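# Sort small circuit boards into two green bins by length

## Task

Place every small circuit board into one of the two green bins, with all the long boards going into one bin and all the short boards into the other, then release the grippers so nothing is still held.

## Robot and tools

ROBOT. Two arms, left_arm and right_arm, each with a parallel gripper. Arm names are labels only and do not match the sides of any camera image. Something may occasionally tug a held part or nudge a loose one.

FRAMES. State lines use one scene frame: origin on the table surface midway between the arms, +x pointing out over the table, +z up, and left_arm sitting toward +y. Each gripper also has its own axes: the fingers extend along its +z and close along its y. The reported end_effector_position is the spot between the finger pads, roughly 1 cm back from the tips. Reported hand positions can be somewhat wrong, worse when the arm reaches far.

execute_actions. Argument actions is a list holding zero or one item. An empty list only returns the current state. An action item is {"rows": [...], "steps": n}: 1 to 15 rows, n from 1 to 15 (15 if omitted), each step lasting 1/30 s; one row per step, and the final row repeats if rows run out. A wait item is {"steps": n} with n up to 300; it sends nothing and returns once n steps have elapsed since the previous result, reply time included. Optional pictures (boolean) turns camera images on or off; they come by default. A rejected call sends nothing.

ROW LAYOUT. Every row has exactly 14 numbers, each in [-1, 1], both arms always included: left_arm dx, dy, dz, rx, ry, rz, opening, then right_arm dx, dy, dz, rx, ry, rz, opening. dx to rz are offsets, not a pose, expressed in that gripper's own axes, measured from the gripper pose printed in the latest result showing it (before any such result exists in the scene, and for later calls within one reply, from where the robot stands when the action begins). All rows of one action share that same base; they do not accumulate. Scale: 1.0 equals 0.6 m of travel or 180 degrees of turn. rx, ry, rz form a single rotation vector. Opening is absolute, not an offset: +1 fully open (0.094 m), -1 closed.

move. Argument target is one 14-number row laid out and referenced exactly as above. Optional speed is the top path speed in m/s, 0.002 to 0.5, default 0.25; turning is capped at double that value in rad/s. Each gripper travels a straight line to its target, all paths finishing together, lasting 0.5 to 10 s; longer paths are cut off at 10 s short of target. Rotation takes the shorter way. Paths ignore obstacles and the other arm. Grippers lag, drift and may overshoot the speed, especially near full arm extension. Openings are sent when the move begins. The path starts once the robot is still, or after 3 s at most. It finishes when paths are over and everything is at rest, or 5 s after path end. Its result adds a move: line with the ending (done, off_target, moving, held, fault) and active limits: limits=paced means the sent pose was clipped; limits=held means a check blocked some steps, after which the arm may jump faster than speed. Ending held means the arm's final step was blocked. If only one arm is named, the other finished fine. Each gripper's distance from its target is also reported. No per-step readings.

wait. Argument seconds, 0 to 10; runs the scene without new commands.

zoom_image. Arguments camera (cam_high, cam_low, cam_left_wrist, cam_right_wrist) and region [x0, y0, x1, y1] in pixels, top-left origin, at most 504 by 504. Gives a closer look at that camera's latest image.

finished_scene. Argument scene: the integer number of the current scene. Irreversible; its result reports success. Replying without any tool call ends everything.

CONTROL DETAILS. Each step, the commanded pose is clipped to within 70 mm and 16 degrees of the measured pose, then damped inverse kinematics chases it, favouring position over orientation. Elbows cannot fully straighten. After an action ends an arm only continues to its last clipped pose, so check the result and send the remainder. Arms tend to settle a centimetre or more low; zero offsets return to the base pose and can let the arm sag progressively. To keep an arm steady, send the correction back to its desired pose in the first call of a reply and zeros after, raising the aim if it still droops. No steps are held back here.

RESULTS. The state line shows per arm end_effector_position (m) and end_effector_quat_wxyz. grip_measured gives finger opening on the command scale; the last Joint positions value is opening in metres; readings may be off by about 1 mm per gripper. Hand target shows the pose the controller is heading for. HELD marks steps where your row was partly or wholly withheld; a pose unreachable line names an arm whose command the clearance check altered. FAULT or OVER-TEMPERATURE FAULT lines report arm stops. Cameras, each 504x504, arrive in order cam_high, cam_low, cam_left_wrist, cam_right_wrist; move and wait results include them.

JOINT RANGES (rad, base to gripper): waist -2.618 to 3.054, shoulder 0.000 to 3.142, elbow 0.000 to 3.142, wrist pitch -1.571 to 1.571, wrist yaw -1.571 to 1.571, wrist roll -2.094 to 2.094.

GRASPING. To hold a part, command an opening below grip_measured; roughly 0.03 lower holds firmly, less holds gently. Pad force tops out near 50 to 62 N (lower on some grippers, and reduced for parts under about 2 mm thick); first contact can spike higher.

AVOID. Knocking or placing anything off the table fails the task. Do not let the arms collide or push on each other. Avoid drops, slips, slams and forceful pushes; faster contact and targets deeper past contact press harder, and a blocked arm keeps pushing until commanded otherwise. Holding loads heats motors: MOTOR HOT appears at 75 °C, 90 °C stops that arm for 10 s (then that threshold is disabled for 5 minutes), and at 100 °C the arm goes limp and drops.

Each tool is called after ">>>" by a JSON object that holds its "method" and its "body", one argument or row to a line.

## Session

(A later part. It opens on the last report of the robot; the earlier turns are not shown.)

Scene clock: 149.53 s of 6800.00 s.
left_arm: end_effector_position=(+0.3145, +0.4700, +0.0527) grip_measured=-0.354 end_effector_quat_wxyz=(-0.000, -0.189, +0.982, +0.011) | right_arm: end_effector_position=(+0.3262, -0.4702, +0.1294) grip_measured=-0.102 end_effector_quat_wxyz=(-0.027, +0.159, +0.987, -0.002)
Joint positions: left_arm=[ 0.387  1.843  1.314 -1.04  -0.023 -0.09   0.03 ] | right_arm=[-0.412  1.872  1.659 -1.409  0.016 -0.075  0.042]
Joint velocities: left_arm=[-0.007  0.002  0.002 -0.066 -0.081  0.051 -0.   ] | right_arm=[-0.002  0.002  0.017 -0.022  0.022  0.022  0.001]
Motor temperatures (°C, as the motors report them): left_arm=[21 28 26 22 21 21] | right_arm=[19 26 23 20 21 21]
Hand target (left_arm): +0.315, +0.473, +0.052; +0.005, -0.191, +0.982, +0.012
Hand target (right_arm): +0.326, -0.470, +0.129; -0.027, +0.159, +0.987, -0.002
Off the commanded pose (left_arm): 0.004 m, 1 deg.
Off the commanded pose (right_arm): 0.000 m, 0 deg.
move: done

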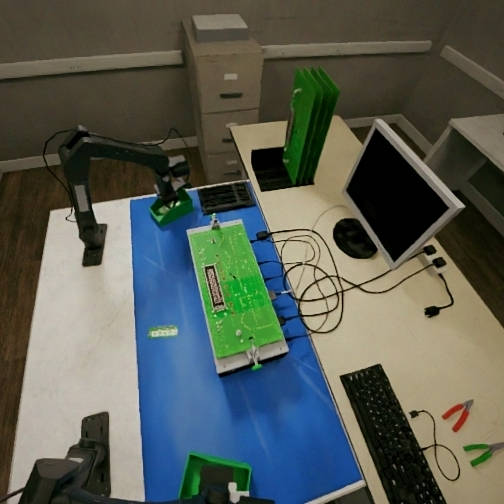

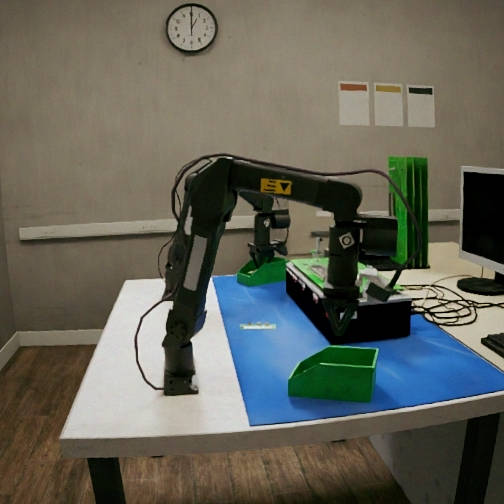

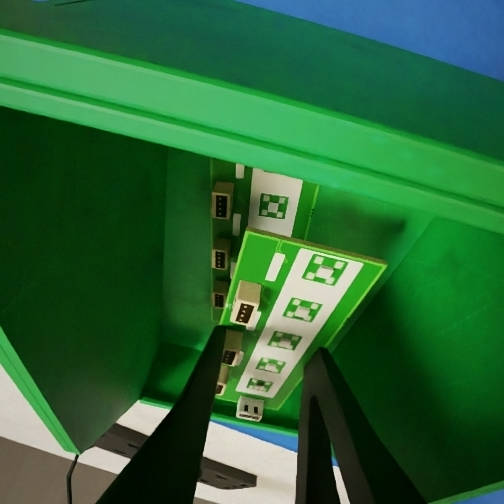

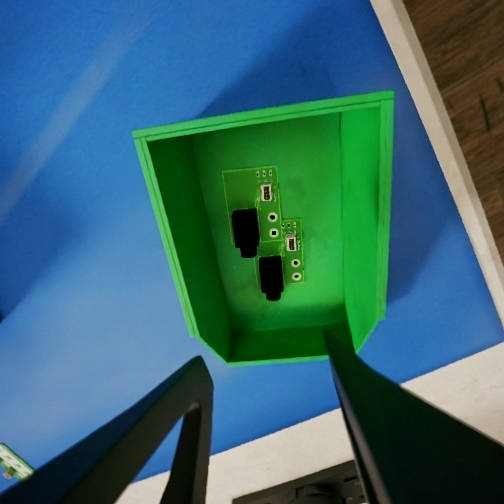

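>>> {"method": "move", "body": {
  "target": [0,0,0,0,0,0,-0.05,0,0,0,0,0,0,-0.1]
}}

>>> {"method": "move", "body": {
  "target": [0,0,-0.16,0,0,0,-0.05,0,0,0,0,0,0,-0.1]
}}

>>> {"method": "move", "body": {
  "target": [0.3,-0.277,0.04,0,-0.01,0.12,0.1,0,0,0,0,0,0,-0.1]
}}

>>> {"method": "move", "body": {
  "target": [-0.02,-0.5,0.07,0.01,-0.01,0.01,0.1,0,0,0,0,0,0,-0.1]
}}

Scene clock: 157.20 s of 6800.00 s.
left_arm: end_effector_position=(+0.3148, +0.4701, +0.0527) grip_measured=-0.053 end_effector_quat_wxyz=(+0.000, -0.189, +0.982, +0.011) | right_arm: end_effector_position=(+0.3262, -0.4702, +0.1294) grip_measured=-0.102 end_effector_quat_wxyz=(-0.027, +0.159, +0.987, -0.002)
Joint positions: left_arm=[ 0.387  1.843  1.314 -1.039 -0.023 -0.09   0.044] | right_arm=[-0.412  1.872  1.659 -1.409  0.016 -0.075  0.042]
Joint velocities: left_arm=[ 0.007  0.002 -0.007 -0.037  0.007  0.007 -0.   ] | right_arm=[-0.017  0.002 -0.012  0.066 -0.037  0.051 -0.   ]
Motor temperatures (°C, as the motors report them): left_arm=[21 28 26 22 21 21] | right_arm=[19 26 23 20 21 21]
Hand target (left_arm): +0.314, +0.470, +0.053; -0.000, -0.189, +0.982, +0.011
Hand target (right_arm): +0.326, -0.470, +0.129; -0.027, +0.159, +0.987, -0.002
Off the commanded pose (left_arm): 0.000 m, 0 deg.
Off the commanded pose (right_arm): 0.000 m, 0 deg.
After step 90, 3.97 s passed at rest.
move: done

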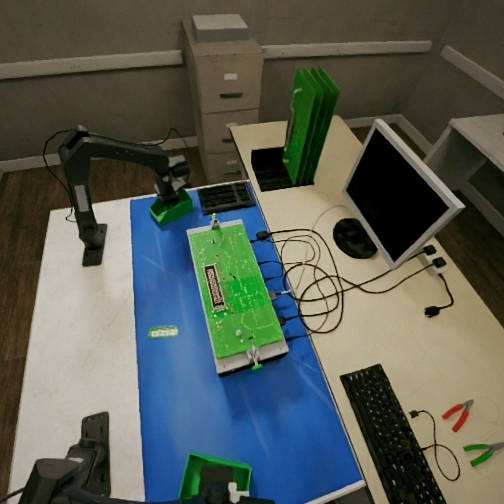

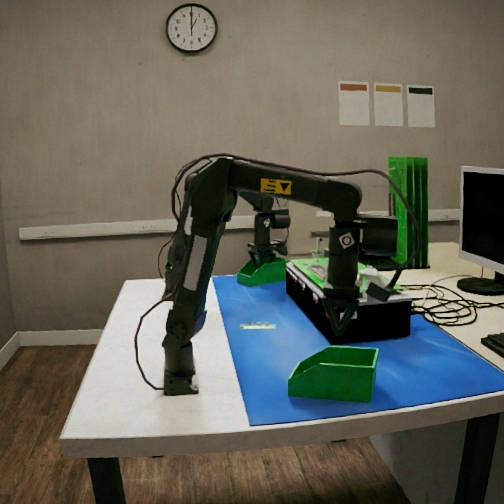

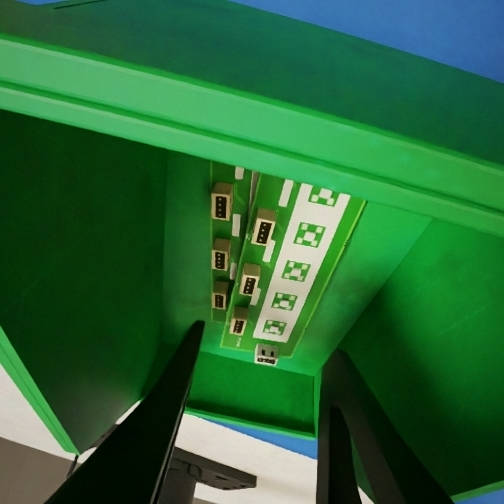

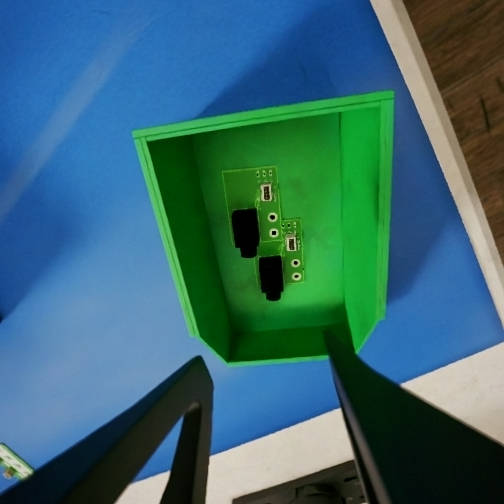

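Scene clock: 158.33 s of 6800.00 s.
left_arm: end_effector_position=(+0.3135, +0.4697, +0.1416) grip_measured=-0.053 end_effector_quat_wxyz=(-0.007, -0.190, +0.982, +0.011) | right_arm: end_effector_position=(+0.3262, -0.4702, +0.1294) grip_measured=-0.102 end_effector_quat_wxyz=(-0.027, +0.159, +0.987, -0.002)
Joint positions: left_arm=[ 0.387  1.812  1.631 -1.401 -0.023 -0.093  0.044] | right_arm=[-0.412  1.872  1.659 -1.409  0.016 -0.075  0.042]
Joint velocities: left_arm=[-0.007 -0.002  0.007 -0.051  0.007  0.007 -0.   ] | right_arm=[-0.012  0.012 -0.007 -0.007 -0.007  0.11   0.002]
Motor temperatures (°C, as the motors report them): left_arm=[21 28 26 22 21 21] | right_arm=[19 26 23 20 21 21]
Hand target (left_arm): +0.316, +0.468, +0.149; +0.000, -0.189, +0.982, +0.011
Hand target (right_arm): +0.326, -0.470, +0.129; -0.027, +0.159, +0.987, -0.002
Off the commanded pose (left_arm): 0.008 m, 1 deg.
Off the commanded pose (right_arm): 0.000 m, 0 deg.
move: done

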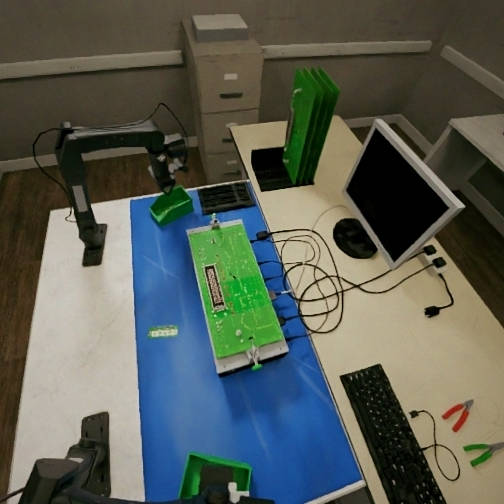

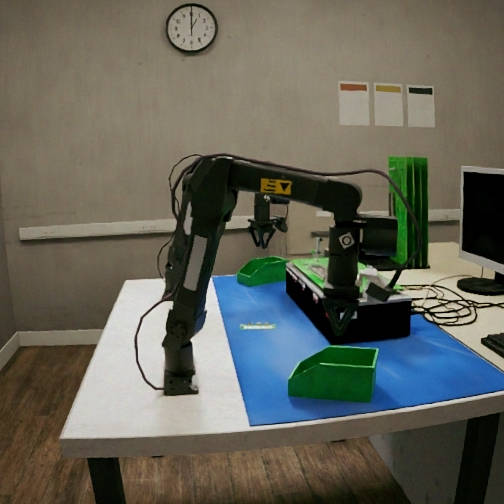

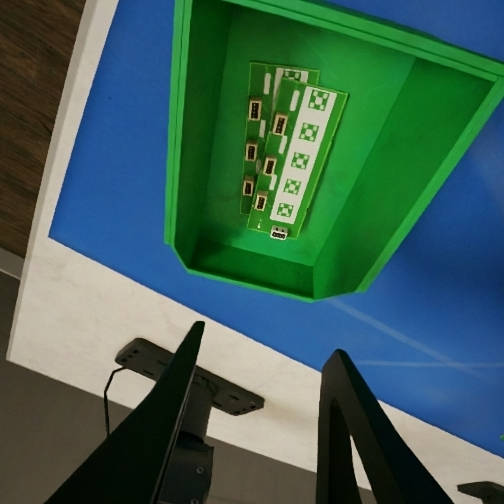

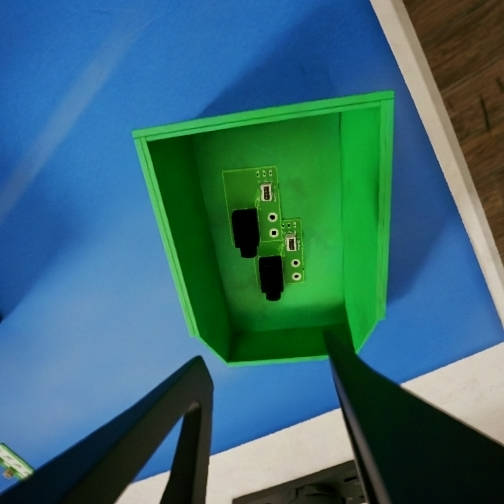

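Scene clock: 159.93 s of 6800.00 s.
left_arm: end_effector_position=(+0.2068, +0.2470, +0.1146) grip_measured=+0.097 end_effector_quat_wxyz=(-0.009, +0.000, +1.000, +0.005) | right_arm: end_effector_position=(+0.3262, -0.4702, +0.1294) grip_measured=-0.102 end_effector_quat_wxyz=(-0.027, +0.159, +0.987, -0.002)
Joint positions: left_arm=[-0.436  1.484  1.17  -1.278  0.001 -0.533  0.052] | right_arm=[-0.412  1.872  1.659 -1.409  0.016 -0.075  0.042]
Joint velocities: left_arm=[ 0.012  0.002  0.007  0.037  0.022 -0.095 -0.001] | right_arm=[ 0.007 -0.007 -0.002 -0.022 -0.051 -0.007 -0.   ]
Motor temperatures (°C, as the motors report them): left_arm=[21 28 26 22 21 21] | right_arm=[19 26 23 20 21 21]
Hand target (left_arm): +0.208, +0.247, +0.116; +0.002, -0.002, +1.000, +0.003
Hand target (right_arm): +0.326, -0.470, +0.129; -0.027, +0.159, +0.987, -0.002
Off the commanded pose (left_arm): 0.002 m, 2 deg.
Off the commanded pose (right_arm): 0.000 m, 0 deg.
move: done

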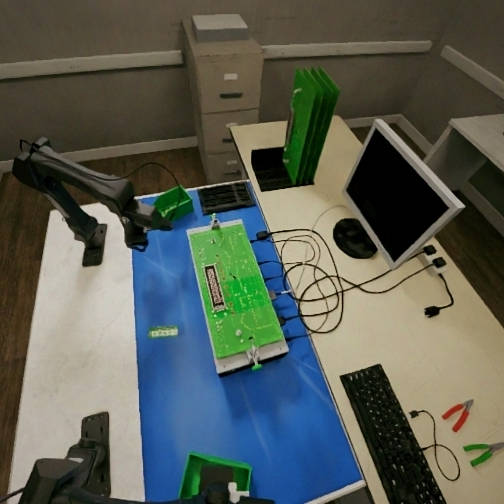

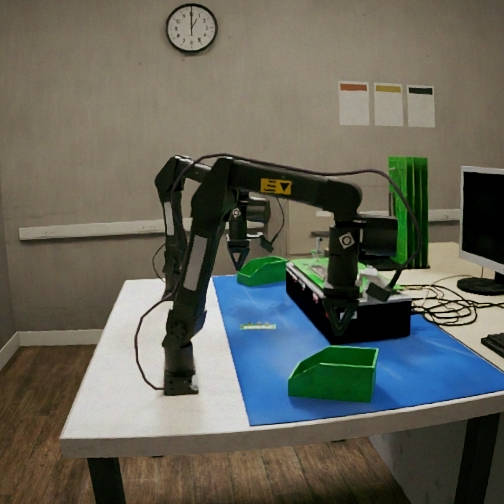

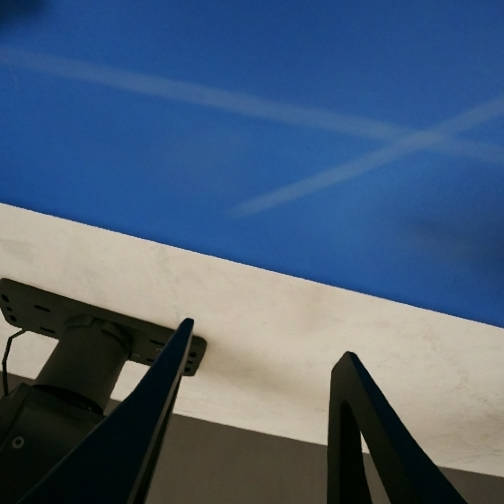

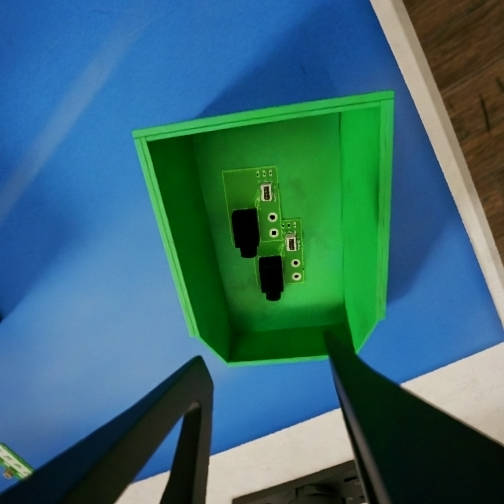

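Scene clock: 161.97 s of 6800.00 s.
left_arm: end_effector_position=(+0.2163, -0.0505, +0.0603) grip_measured=+0.097 end_effector_quat_wxyz=(-0.004, +0.019, +1.000, -0.010) | right_arm: end_effector_position=(+0.3262, -0.4702, +0.1294) grip_measured=-0.102 end_effector_quat_wxyz=(-0.027, +0.159, +0.987, -0.002)
Joint positions: left_arm=[-0.988  2.429  2.258 -1.387  0.017 -1.048  0.052] | right_arm=[-0.412  1.872  1.659 -1.409  0.016 -0.075  0.042]
Joint velocities: left_arm=[-0.007 -0.002 -0.007  0.022 -0.007  0.037 -0.   ] | right_arm=[ 0.007  0.007  0.007 -0.007  0.139  0.081 -0.   ]
Motor temperatures (°C, as the motors report them): left_arm=[21 29 26 22 21 21] | right_arm=[19 26 24 20 21 21]
Hand target (left_arm): +0.218, -0.053, +0.068; +0.000, +0.016, +1.000, -0.014
Hand target (right_arm): +0.326, -0.470, +0.129; -0.027, +0.159, +0.987, -0.002
Off the commanded pose (left_arm): 0.010 m, 1 deg.
Off the commanded pose (right_arm): 0.000 m, 0 deg.
move: done

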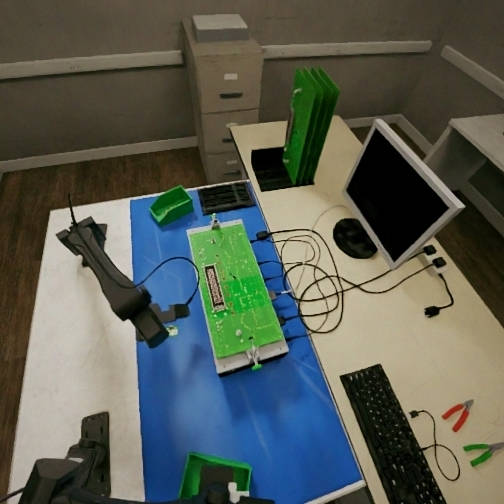

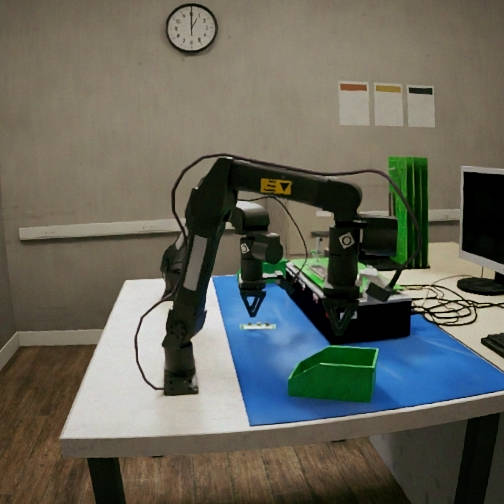

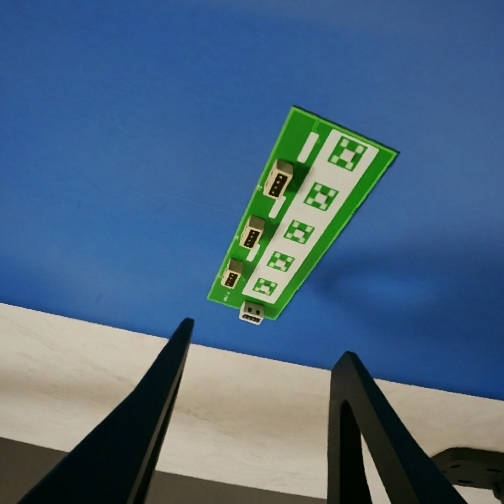

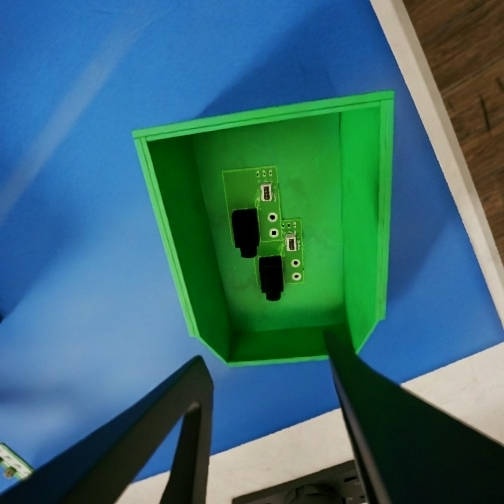

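>>> {"method": "move", "body": {
  "target": [-0.025,0.01,0.08,-0.008,0,0.05,0.2,0,0,0,0,0,0,-0.1],
  "speed": 0.05
}}

Scene clock: 166.93 s of 6800.00 s.
left_arm: end_effector_position=(+0.2241, -0.0488, +0.0225) grip_measured=+0.197 end_effector_quat_wxyz=(-0.008, +0.100, +0.995, -0.002) | right_arm: end_effector_position=(+0.3262, -0.4702, +0.1294) grip_measured=-0.102 end_effector_quat_wxyz=(-0.027, +0.159, +0.987, -0.002)
Joint positions: left_arm=[-0.972  2.466  2.176 -1.286  0.017 -0.87   0.056] | right_arm=[-0.412  1.872  1.659 -1.409  0.016 -0.075  0.042]
Joint velocities: left_arm=[ 0.002 -0.007 -0.002 -0.051  0.051 -0.007 -0.001] | right_arm=[-0.002 -0.022 -0.002  0.022 -0.037 -0.007 -0.002]
Motor temperatures (°C, as the motors report them): left_arm=[21 30 26 22 21 21] | right_arm=[19 26 24 20 21 21]
Hand target (left_arm): +0.231, -0.045, +0.012; -0.003, +0.097, +0.995, +0.003
Hand target (right_arm): +0.326, -0.470, +0.129; -0.027, +0.159, +0.987, -0.002
Off the commanded pose (left_arm): 0.013 m, 1 deg.
Off the commanded pose (right_arm): 0.000 m, 0 deg.
After step 90, 0.07 s passed at rest.
move: off_target (left_arm)

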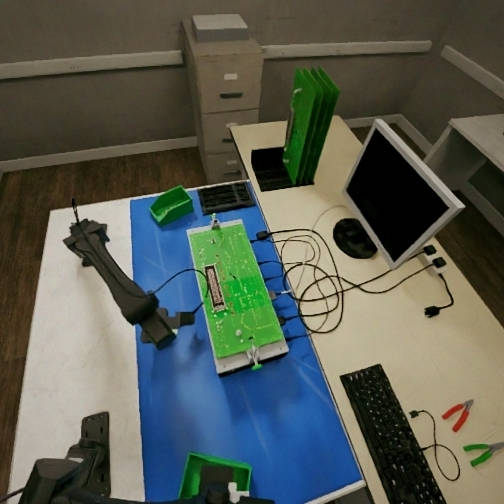

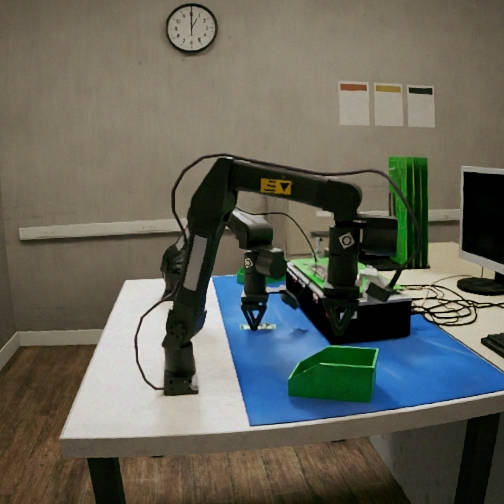

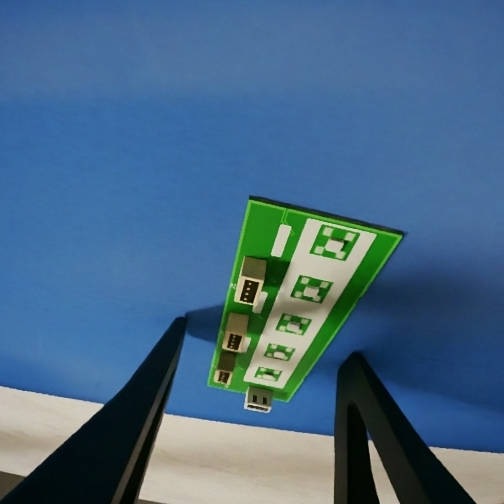

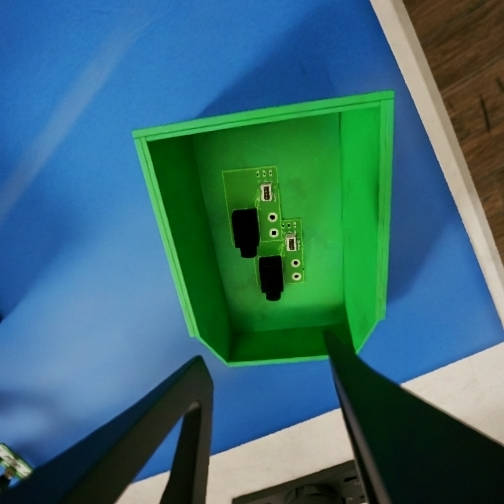

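>>> {"method": "move", "body": {
  "target": [0,0,0.016,0,0,0,-0.39,0,0,0,0,0,0,-0.1]
}}

>>> {"method": "move", "body": {
  "target": [0.02,0,-0.07,0,0,0,-0.39,0,0,0,0,0,0,-0.1],
  "speed": 0.06
}}

>>> {"method": "move", "body": {
  "target": [0.12,0.5,-0.14,0,0,-0.064,-0.39,0,0,0,0,0,0,-0.1]
}}

Scene clock: 172.07 s of 6800.00 s.
left_arm: end_effector_position=(+0.2240, -0.0513, +0.0224) grip_measured=-0.373 end_effector_quat_wxyz=(-0.009, +0.101, +0.995, -0.009) | right_arm: end_effector_position=(+0.3262, -0.4702, +0.1294) grip_measured=-0.102 end_effector_quat_wxyz=(-0.027, +0.159, +0.987, -0.002)
Joint positions: left_arm=[-0.972  2.465  2.173 -1.274  0.025 -0.867  0.029] | right_arm=[-0.412  1.872  1.659 -1.409  0.016 -0.075  0.042]
Joint velocities: left_arm=[ 0.022 -0.017 -0.007 -0.037  0.022 -0.007 -0.   ] | right_arm=[ 0.002 -0.012 -0.002 -0.095 -0.081  0.007  0.   ]
Motor temperatures (°C, as the motors report them): left_arm=[21 32 26 22 21 21] | right_arm=[19 26 24 20 21 21]
Hand target (left_arm): +0.224, -0.049, +0.013; -0.009, +0.100, +0.995, -0.002
Hand target (right_arm): +0.326, -0.470, +0.129; -0.027, +0.159, +0.987, -0.002
Off the commanded pose (left_arm): 0.010 m, 1 deg.
Off the commanded pose (right_arm): 0.000 m, 0 deg.
After step 90, 1.43 s passed at rest.
move: done

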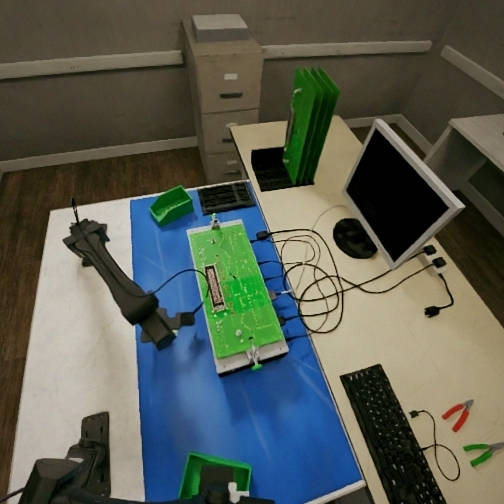

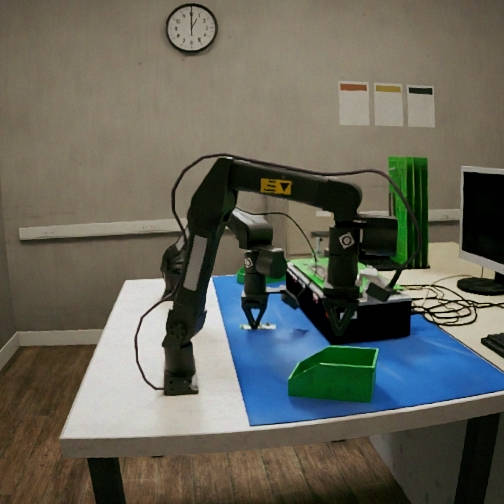

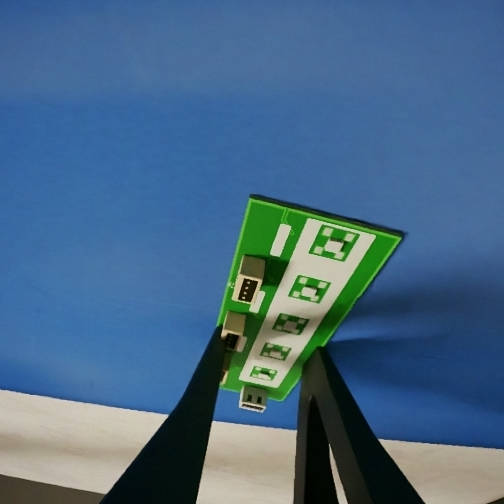

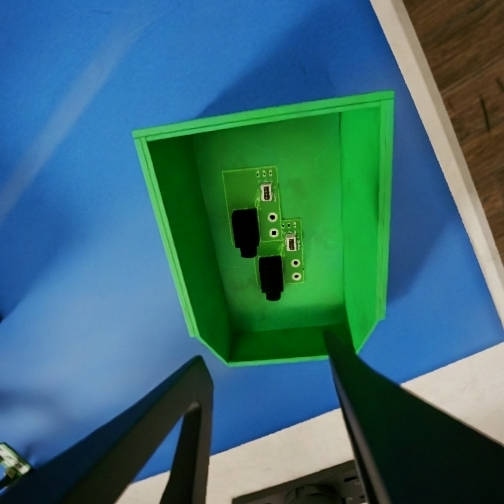

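Scene clock: 173.30 s of 6800.00 s.
left_arm: end_effector_position=(+0.2141, -0.0433, +0.0478) grip_measured=-0.373 end_effector_quat_wxyz=(-0.018, +0.100, +0.995, +0.005) | right_arm: end_effector_position=(+0.3262, -0.4702, +0.1294) grip_measured=-0.102 end_effector_quat_wxyz=(-0.027, +0.159, +0.987, -0.002)
Joint positions: left_arm=[-0.982  2.443  2.233 -1.39   0.025 -0.879  0.029] | right_arm=[-0.412  1.872  1.659 -1.409  0.016 -0.075  0.042]
Joint velocities: left_arm=[ 0.017  0.012 -0.017 -0.022 -0.037 -0.007  0.001] | right_arm=[-0.007  0.012 -0.012  0.037  0.051 -0.022 -0.001]
Motor temperatures (°C, as the motors report them): left_arm=[21 32 26 22 21 21] | right_arm=[19 26 24 20 21 21]
Hand target (left_arm): +0.213, -0.049, +0.064; -0.009, +0.101, +0.995, -0.009
Hand target (right_arm): +0.326, -0.470, +0.129; -0.027, +0.159, +0.987, -0.002
Off the commanded pose (left_arm): 0.018 m, 2 deg.
Off the commanded pose (right_arm): 0.000 m, 0 deg.
move: off_target (left_arm)

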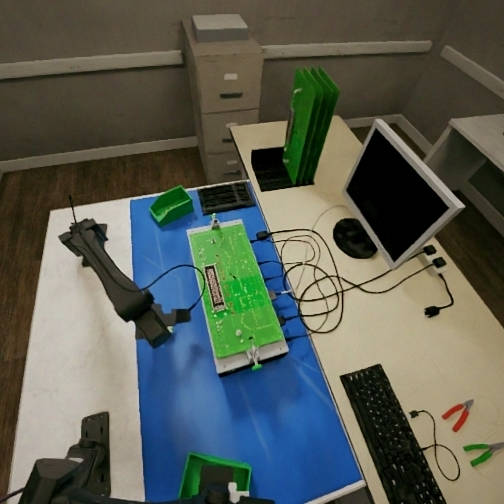

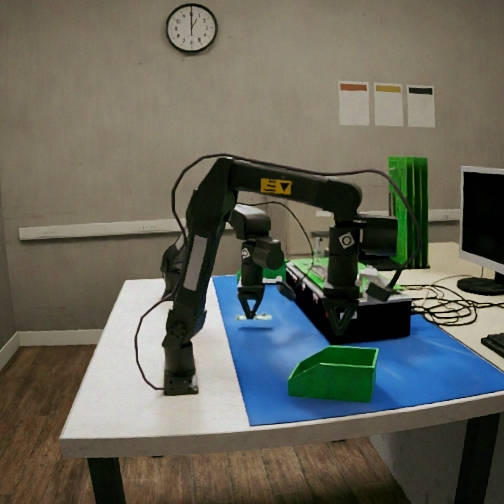

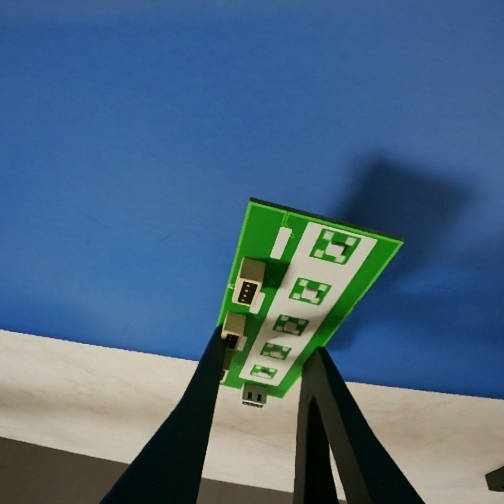

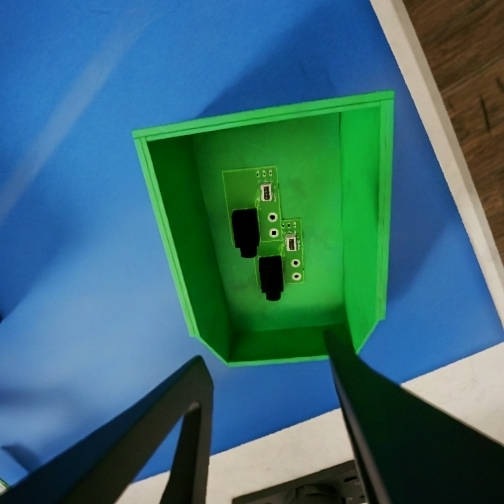

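Scene clock: 175.20 s of 6800.00 s.
left_arm: end_effector_position=(+0.2093, +0.2574, +0.1386) grip_measured=-0.373 end_effector_quat_wxyz=(-0.010, -0.002, +1.000, +0.005) | right_arm: end_effector_position=(+0.3262, -0.4702, +0.1294) grip_measured=-0.102 end_effector_quat_wxyz=(-0.027, +0.159, +0.987, -0.002)
Joint positions: left_arm=[-0.394  1.472  1.254 -1.376  0.001 -0.494  0.029] | right_arm=[-0.412  1.872  1.659 -1.409  0.016 -0.075  0.042]
Joint velocities: left_arm=[ 0.017 -0.012  0.022 -0.037 -0.037 -0.007  0.   ] | right_arm=[ 0.007 -0.017 -0.017  0.022  0.022 -0.022  0.001]
Motor temperatures (°C, as the motors report them): left_arm=[21 32 26 22 21 21] | right_arm=[19 26 24 20 21 21]
Hand target (left_arm): +0.205, +0.263, +0.140; -0.011, -0.000, +1.000, +0.010
Hand target (right_arm): +0.326, -0.470, +0.129; -0.027, +0.159, +0.987, -0.002
Off the commanded pose (left_arm): 0.007 m, 1 deg.
Off the commanded pose (right_arm): 0.000 m, 0 deg.
move: done

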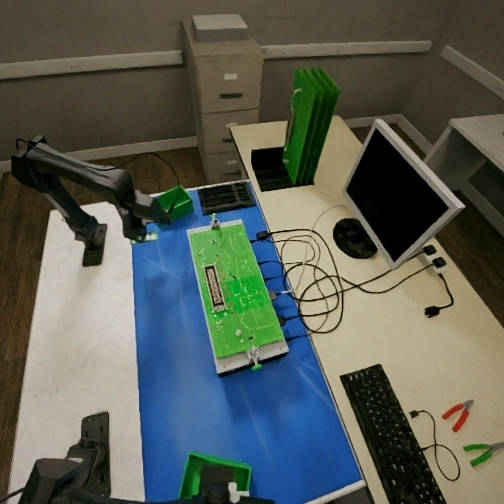

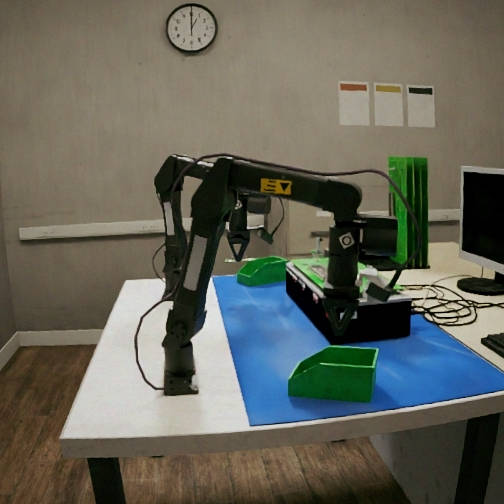

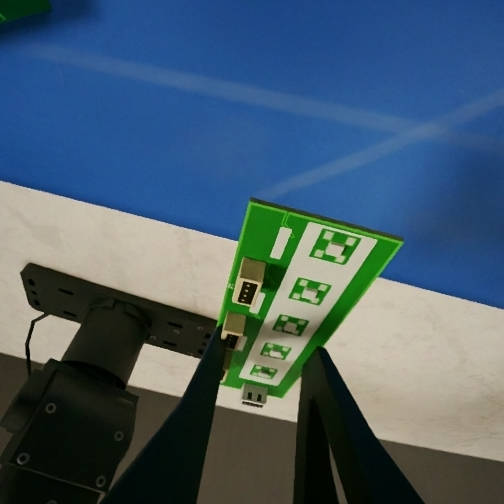

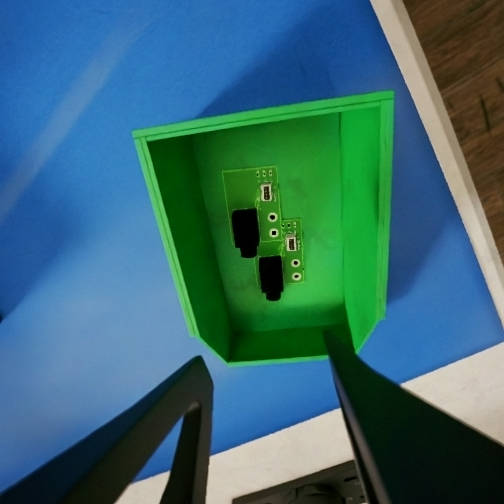

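>>> {"method": "move", "body": {
  "target": [-0.18,0.36,0,0,-0.01,-0.12,-0.4,0,0,0,0,0,0,-0.1]
}}

>>> {"method": "move", "body": {
  "target": [0,0,0.13,0,0,0,-0.4,0,0,0,0,0,0,-0.1],
  "speed": 0.1
}}

>>> {"method": "move", "body": {
  "target": [0,0,0,0,0,0,-0.05,0,0,0,0,0,0,-0.1]
}}

>>> {"method": "move", "body": {
  "target": [0,0,-0.13,0,0,0,-0.05,0,0,0,0,0,0,-0.1]
}}

Scene clock: 180.70 s of 6800.00 s.
left_arm: end_effector_position=(+0.3106, +0.4733, +0.1341) grip_measured=-0.382 end_effector_quat_wxyz=(-0.001, -0.193, +0.981, +0.012) | right_arm: end_effector_position=(+0.3262, -0.4702, +0.1294) grip_measured=-0.102 end_effector_quat_wxyz=(-0.027, +0.159, +0.987, -0.002)
Joint positions: left_arm=[ 0.399  1.792  1.577 -1.354 -0.024 -0.086  0.029] | right_arm=[-0.412  1.872  1.659 -1.409  0.016 -0.075  0.042]
Joint velocities: left_arm=[ 0.007  0.007 -0.007 -0.022  0.022  0.037  0.001] | right_arm=[-0.007 -0.017 -0.012 -0.051 -0.037 -0.037 -0.001]
Motor temperatures (°C, as the motors report them): left_arm=[21 31 26 22 21 21] | right_arm=[19 26 24 20 21 21]
Hand target (left_arm): +0.316, +0.475, +0.142; +0.012, -0.189, +0.982, +0.015
Hand target (right_arm): +0.326, -0.470, +0.129; -0.027, +0.159, +0.987, -0.002
Off the commanded pose (left_arm): 0.007 m, 1 deg.
Off the commanded pose (right_arm): 0.000 m, 0 deg.
After step 90, 1.07 s passed at rest.
move: done

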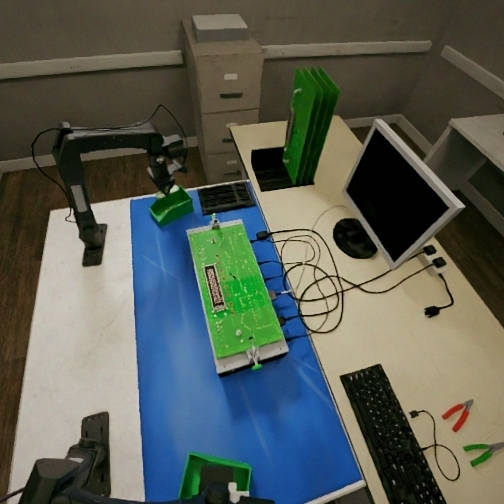

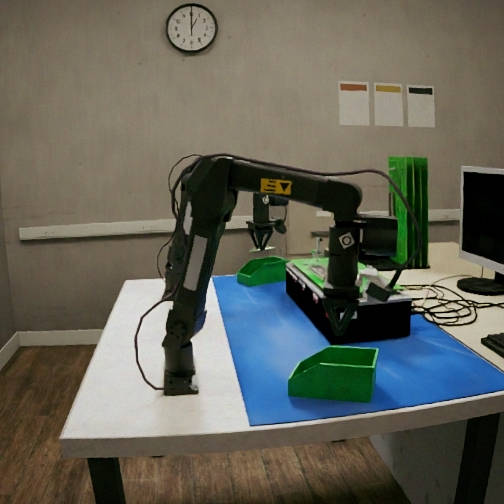

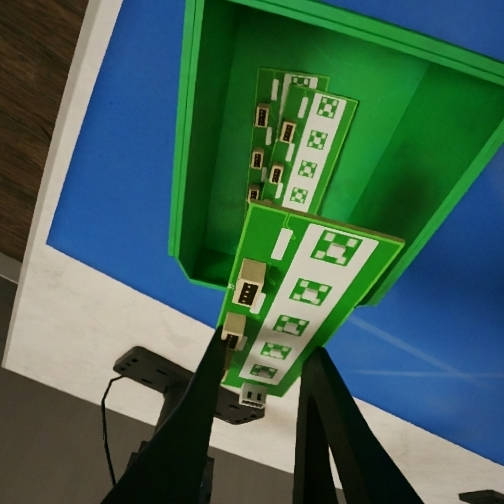

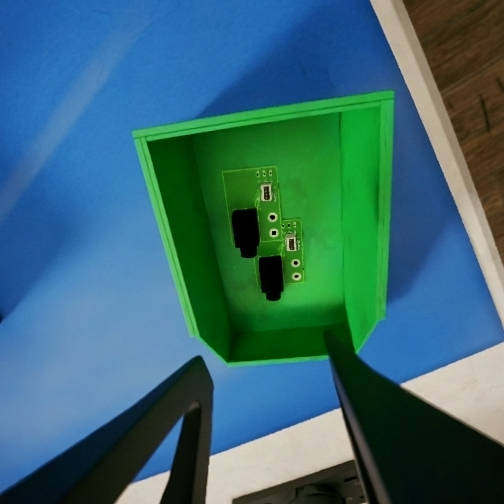

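Scene clock: 182.03 s of 6800.00 s.
left_arm: end_effector_position=(+0.3080, +0.4725, +0.0572) grip_measured=-0.382 end_effector_quat_wxyz=(-0.006, -0.192, +0.981, +0.012) | right_arm: end_effector_position=(+0.3262, -0.4702, +0.1294) grip_measured=-0.102 end_effector_quat_wxyz=(-0.027, +0.159, +0.987, -0.002)
Joint positions: left_arm=[ 0.399  1.828  1.314 -1.065 -0.024 -0.084  0.029] | right_arm=[-0.412  1.872  1.659 -1.409  0.016 -0.075  0.042]
Joint velocities: left_arm=[-0.017  0.002 -0.022 -0.051  0.007 -0.022 -0.001] | right_arm=[-0.022 -0.002  0.002  0.007  0.007  0.007  0.   ]
Motor temperatures (°C, as the motors report them): left_arm=[21 31 26 22 21 21] | right_arm=[19 26 24 20 21 21]
Hand target (left_arm): +0.309, +0.475, +0.056; -0.001, -0.193, +0.981, +0.012
Hand target (right_arm): +0.326, -0.470, +0.129; -0.027, +0.159, +0.987, -0.002
Off the commanded pose (left_arm): 0.004 m, 1 deg.
Off the commanded pose (right_arm): 0.000 m, 0 deg.
move: done

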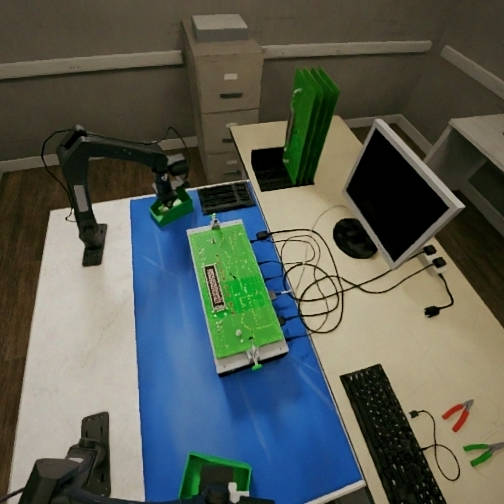

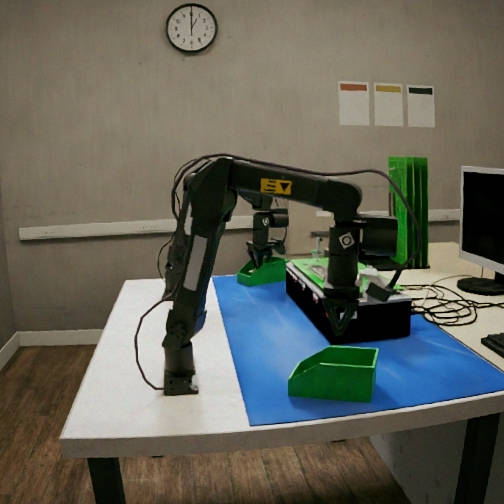

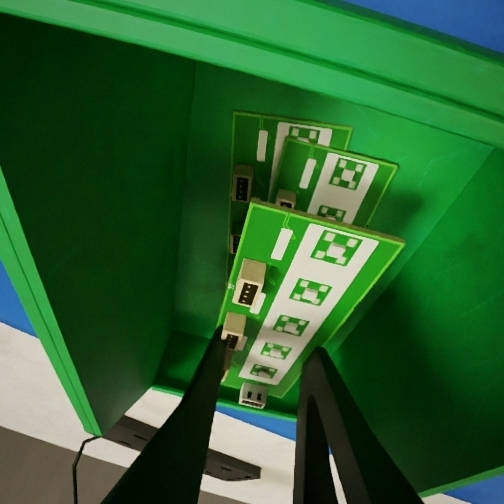

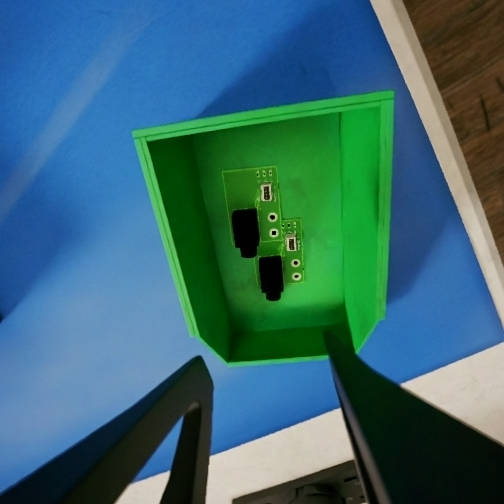

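Scene clock: 182.53 s of 6800.00 s.
left_arm: end_effector_position=(+0.3080, +0.4725, +0.0572) grip_measured=-0.053 end_effector_quat_wxyz=(-0.006, -0.192, +0.981, +0.012) | right_arm: end_effector_position=(+0.3262, -0.4702, +0.1294) grip_measured=-0.102 end_effector_quat_wxyz=(-0.027, +0.159, +0.987, -0.002)
Joint positions: left_arm=[ 0.399  1.828  1.314 -1.065 -0.024 -0.084  0.044] | right_arm=[-0.412  1.872  1.659 -1.409  0.016 -0.075  0.042]
Joint velocities: left_arm=[ 0.002  0.002  0.012 -0.051  0.022 -0.037  0.001] | right_arm=[-0.007  0.002 -0.017 -0.022 -0.051 -0.037 -0.   ]
Motor temperatures (°C, as the motors report them): left_arm=[21 31 26 22 21 21] | right_arm=[19 26 24 20 21 21]
Hand target (left_arm): +0.308, +0.473, +0.057; -0.006, -0.192, +0.981, +0.012
Hand target (right_arm): +0.326, -0.470, +0.129; -0.027, +0.159, +0.987, -0.002
Off the commanded pose (left_arm): 0.000 m, 0 deg.
Off the commanded pose (right_arm): 0.000 m, 0 deg.
move: done

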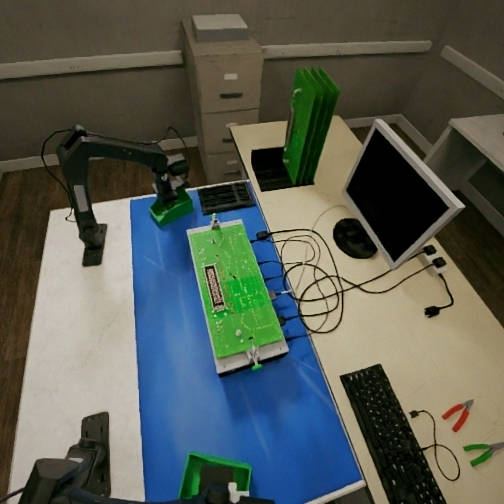

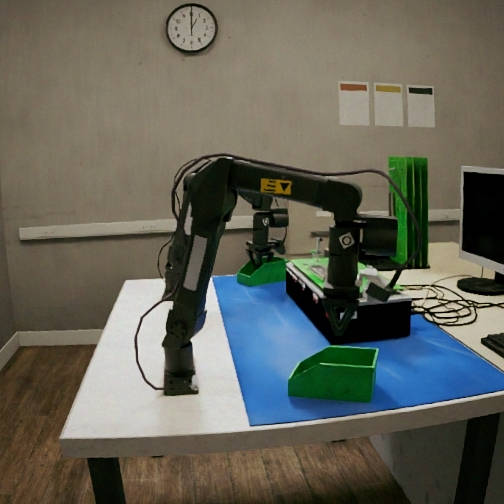

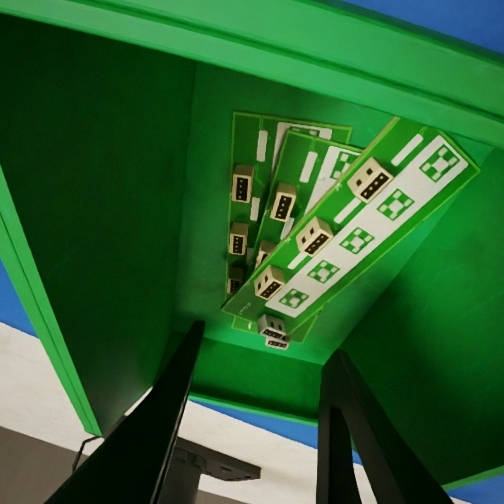

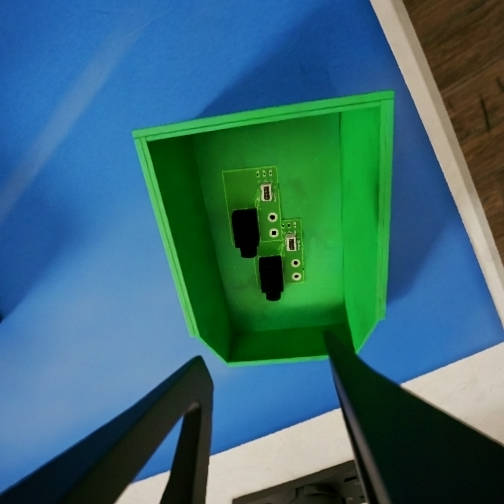

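Scene clock: 183.63 s of 6800.00 s.
left_arm: end_effector_position=(+0.3069, +0.4722, +0.1261) grip_measured=-0.053 end_effector_quat_wxyz=(-0.016, -0.192, +0.981, +0.010) | right_arm: end_effector_position=(+0.3262, -0.4702, +0.1294) grip_measured=-0.102 end_effector_quat_wxyz=(-0.027, +0.159, +0.987, -0.002)
Joint positions: left_arm=[ 0.399  1.807  1.563 -1.357 -0.024 -0.085  0.044] | right_arm=[-0.412  1.872  1.659 -1.409  0.016 -0.075  0.042]
Joint velocities: left_arm=[-0.017 -0.002  0.002  0.022  0.022  0.051 -0.001] | right_arm=[-0.002  0.002 -0.002 -0.037  0.066 -0.007  0.   ]
Motor temperatures (°C, as the motors report them): left_arm=[21 31 26 22 21 21] | right_arm=[19 26 24 20 21 21]
Hand target (left_arm): +0.310, +0.471, +0.135; -0.006, -0.192, +0.981, +0.011
Hand target (right_arm): +0.326, -0.470, +0.129; -0.027, +0.159, +0.987, -0.002
Off the commanded pose (left_arm): 0.009 m, 1 deg.
Off the commanded pose (right_arm): 0.000 m, 0 deg.
move: done

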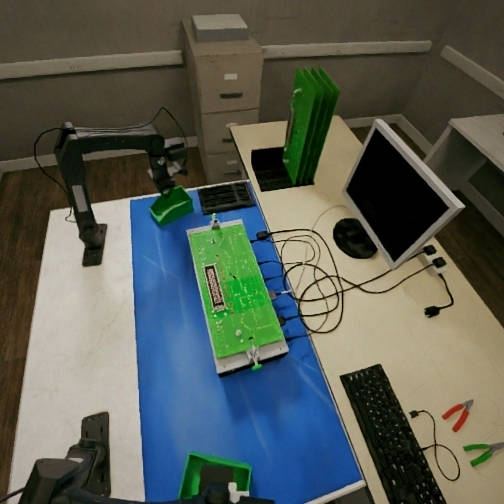

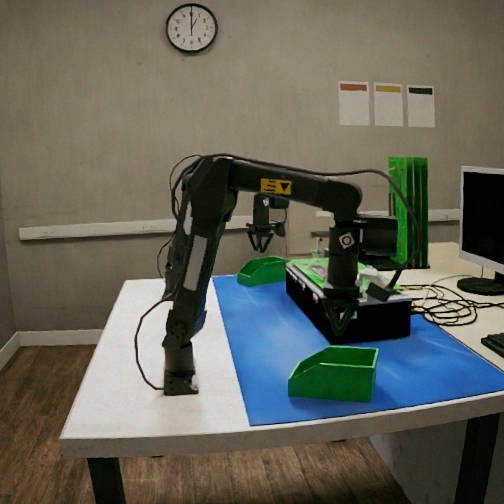

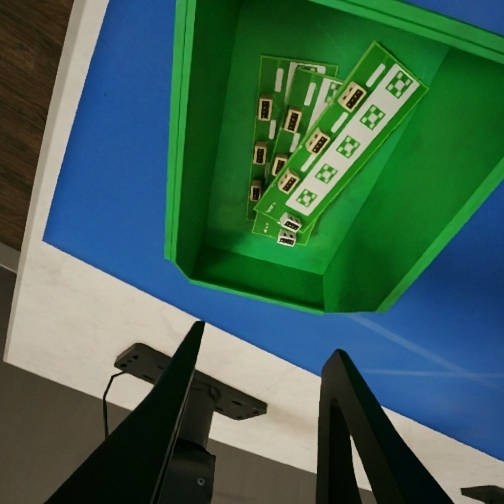

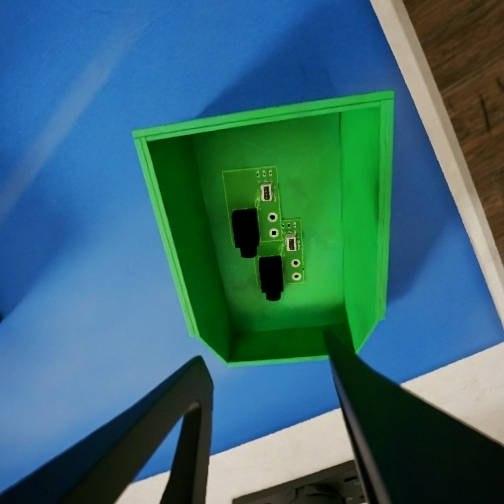

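>>> {"method": "finished_scene", "body": {
  "scene": 1
}}

The scene is finished: the task was done.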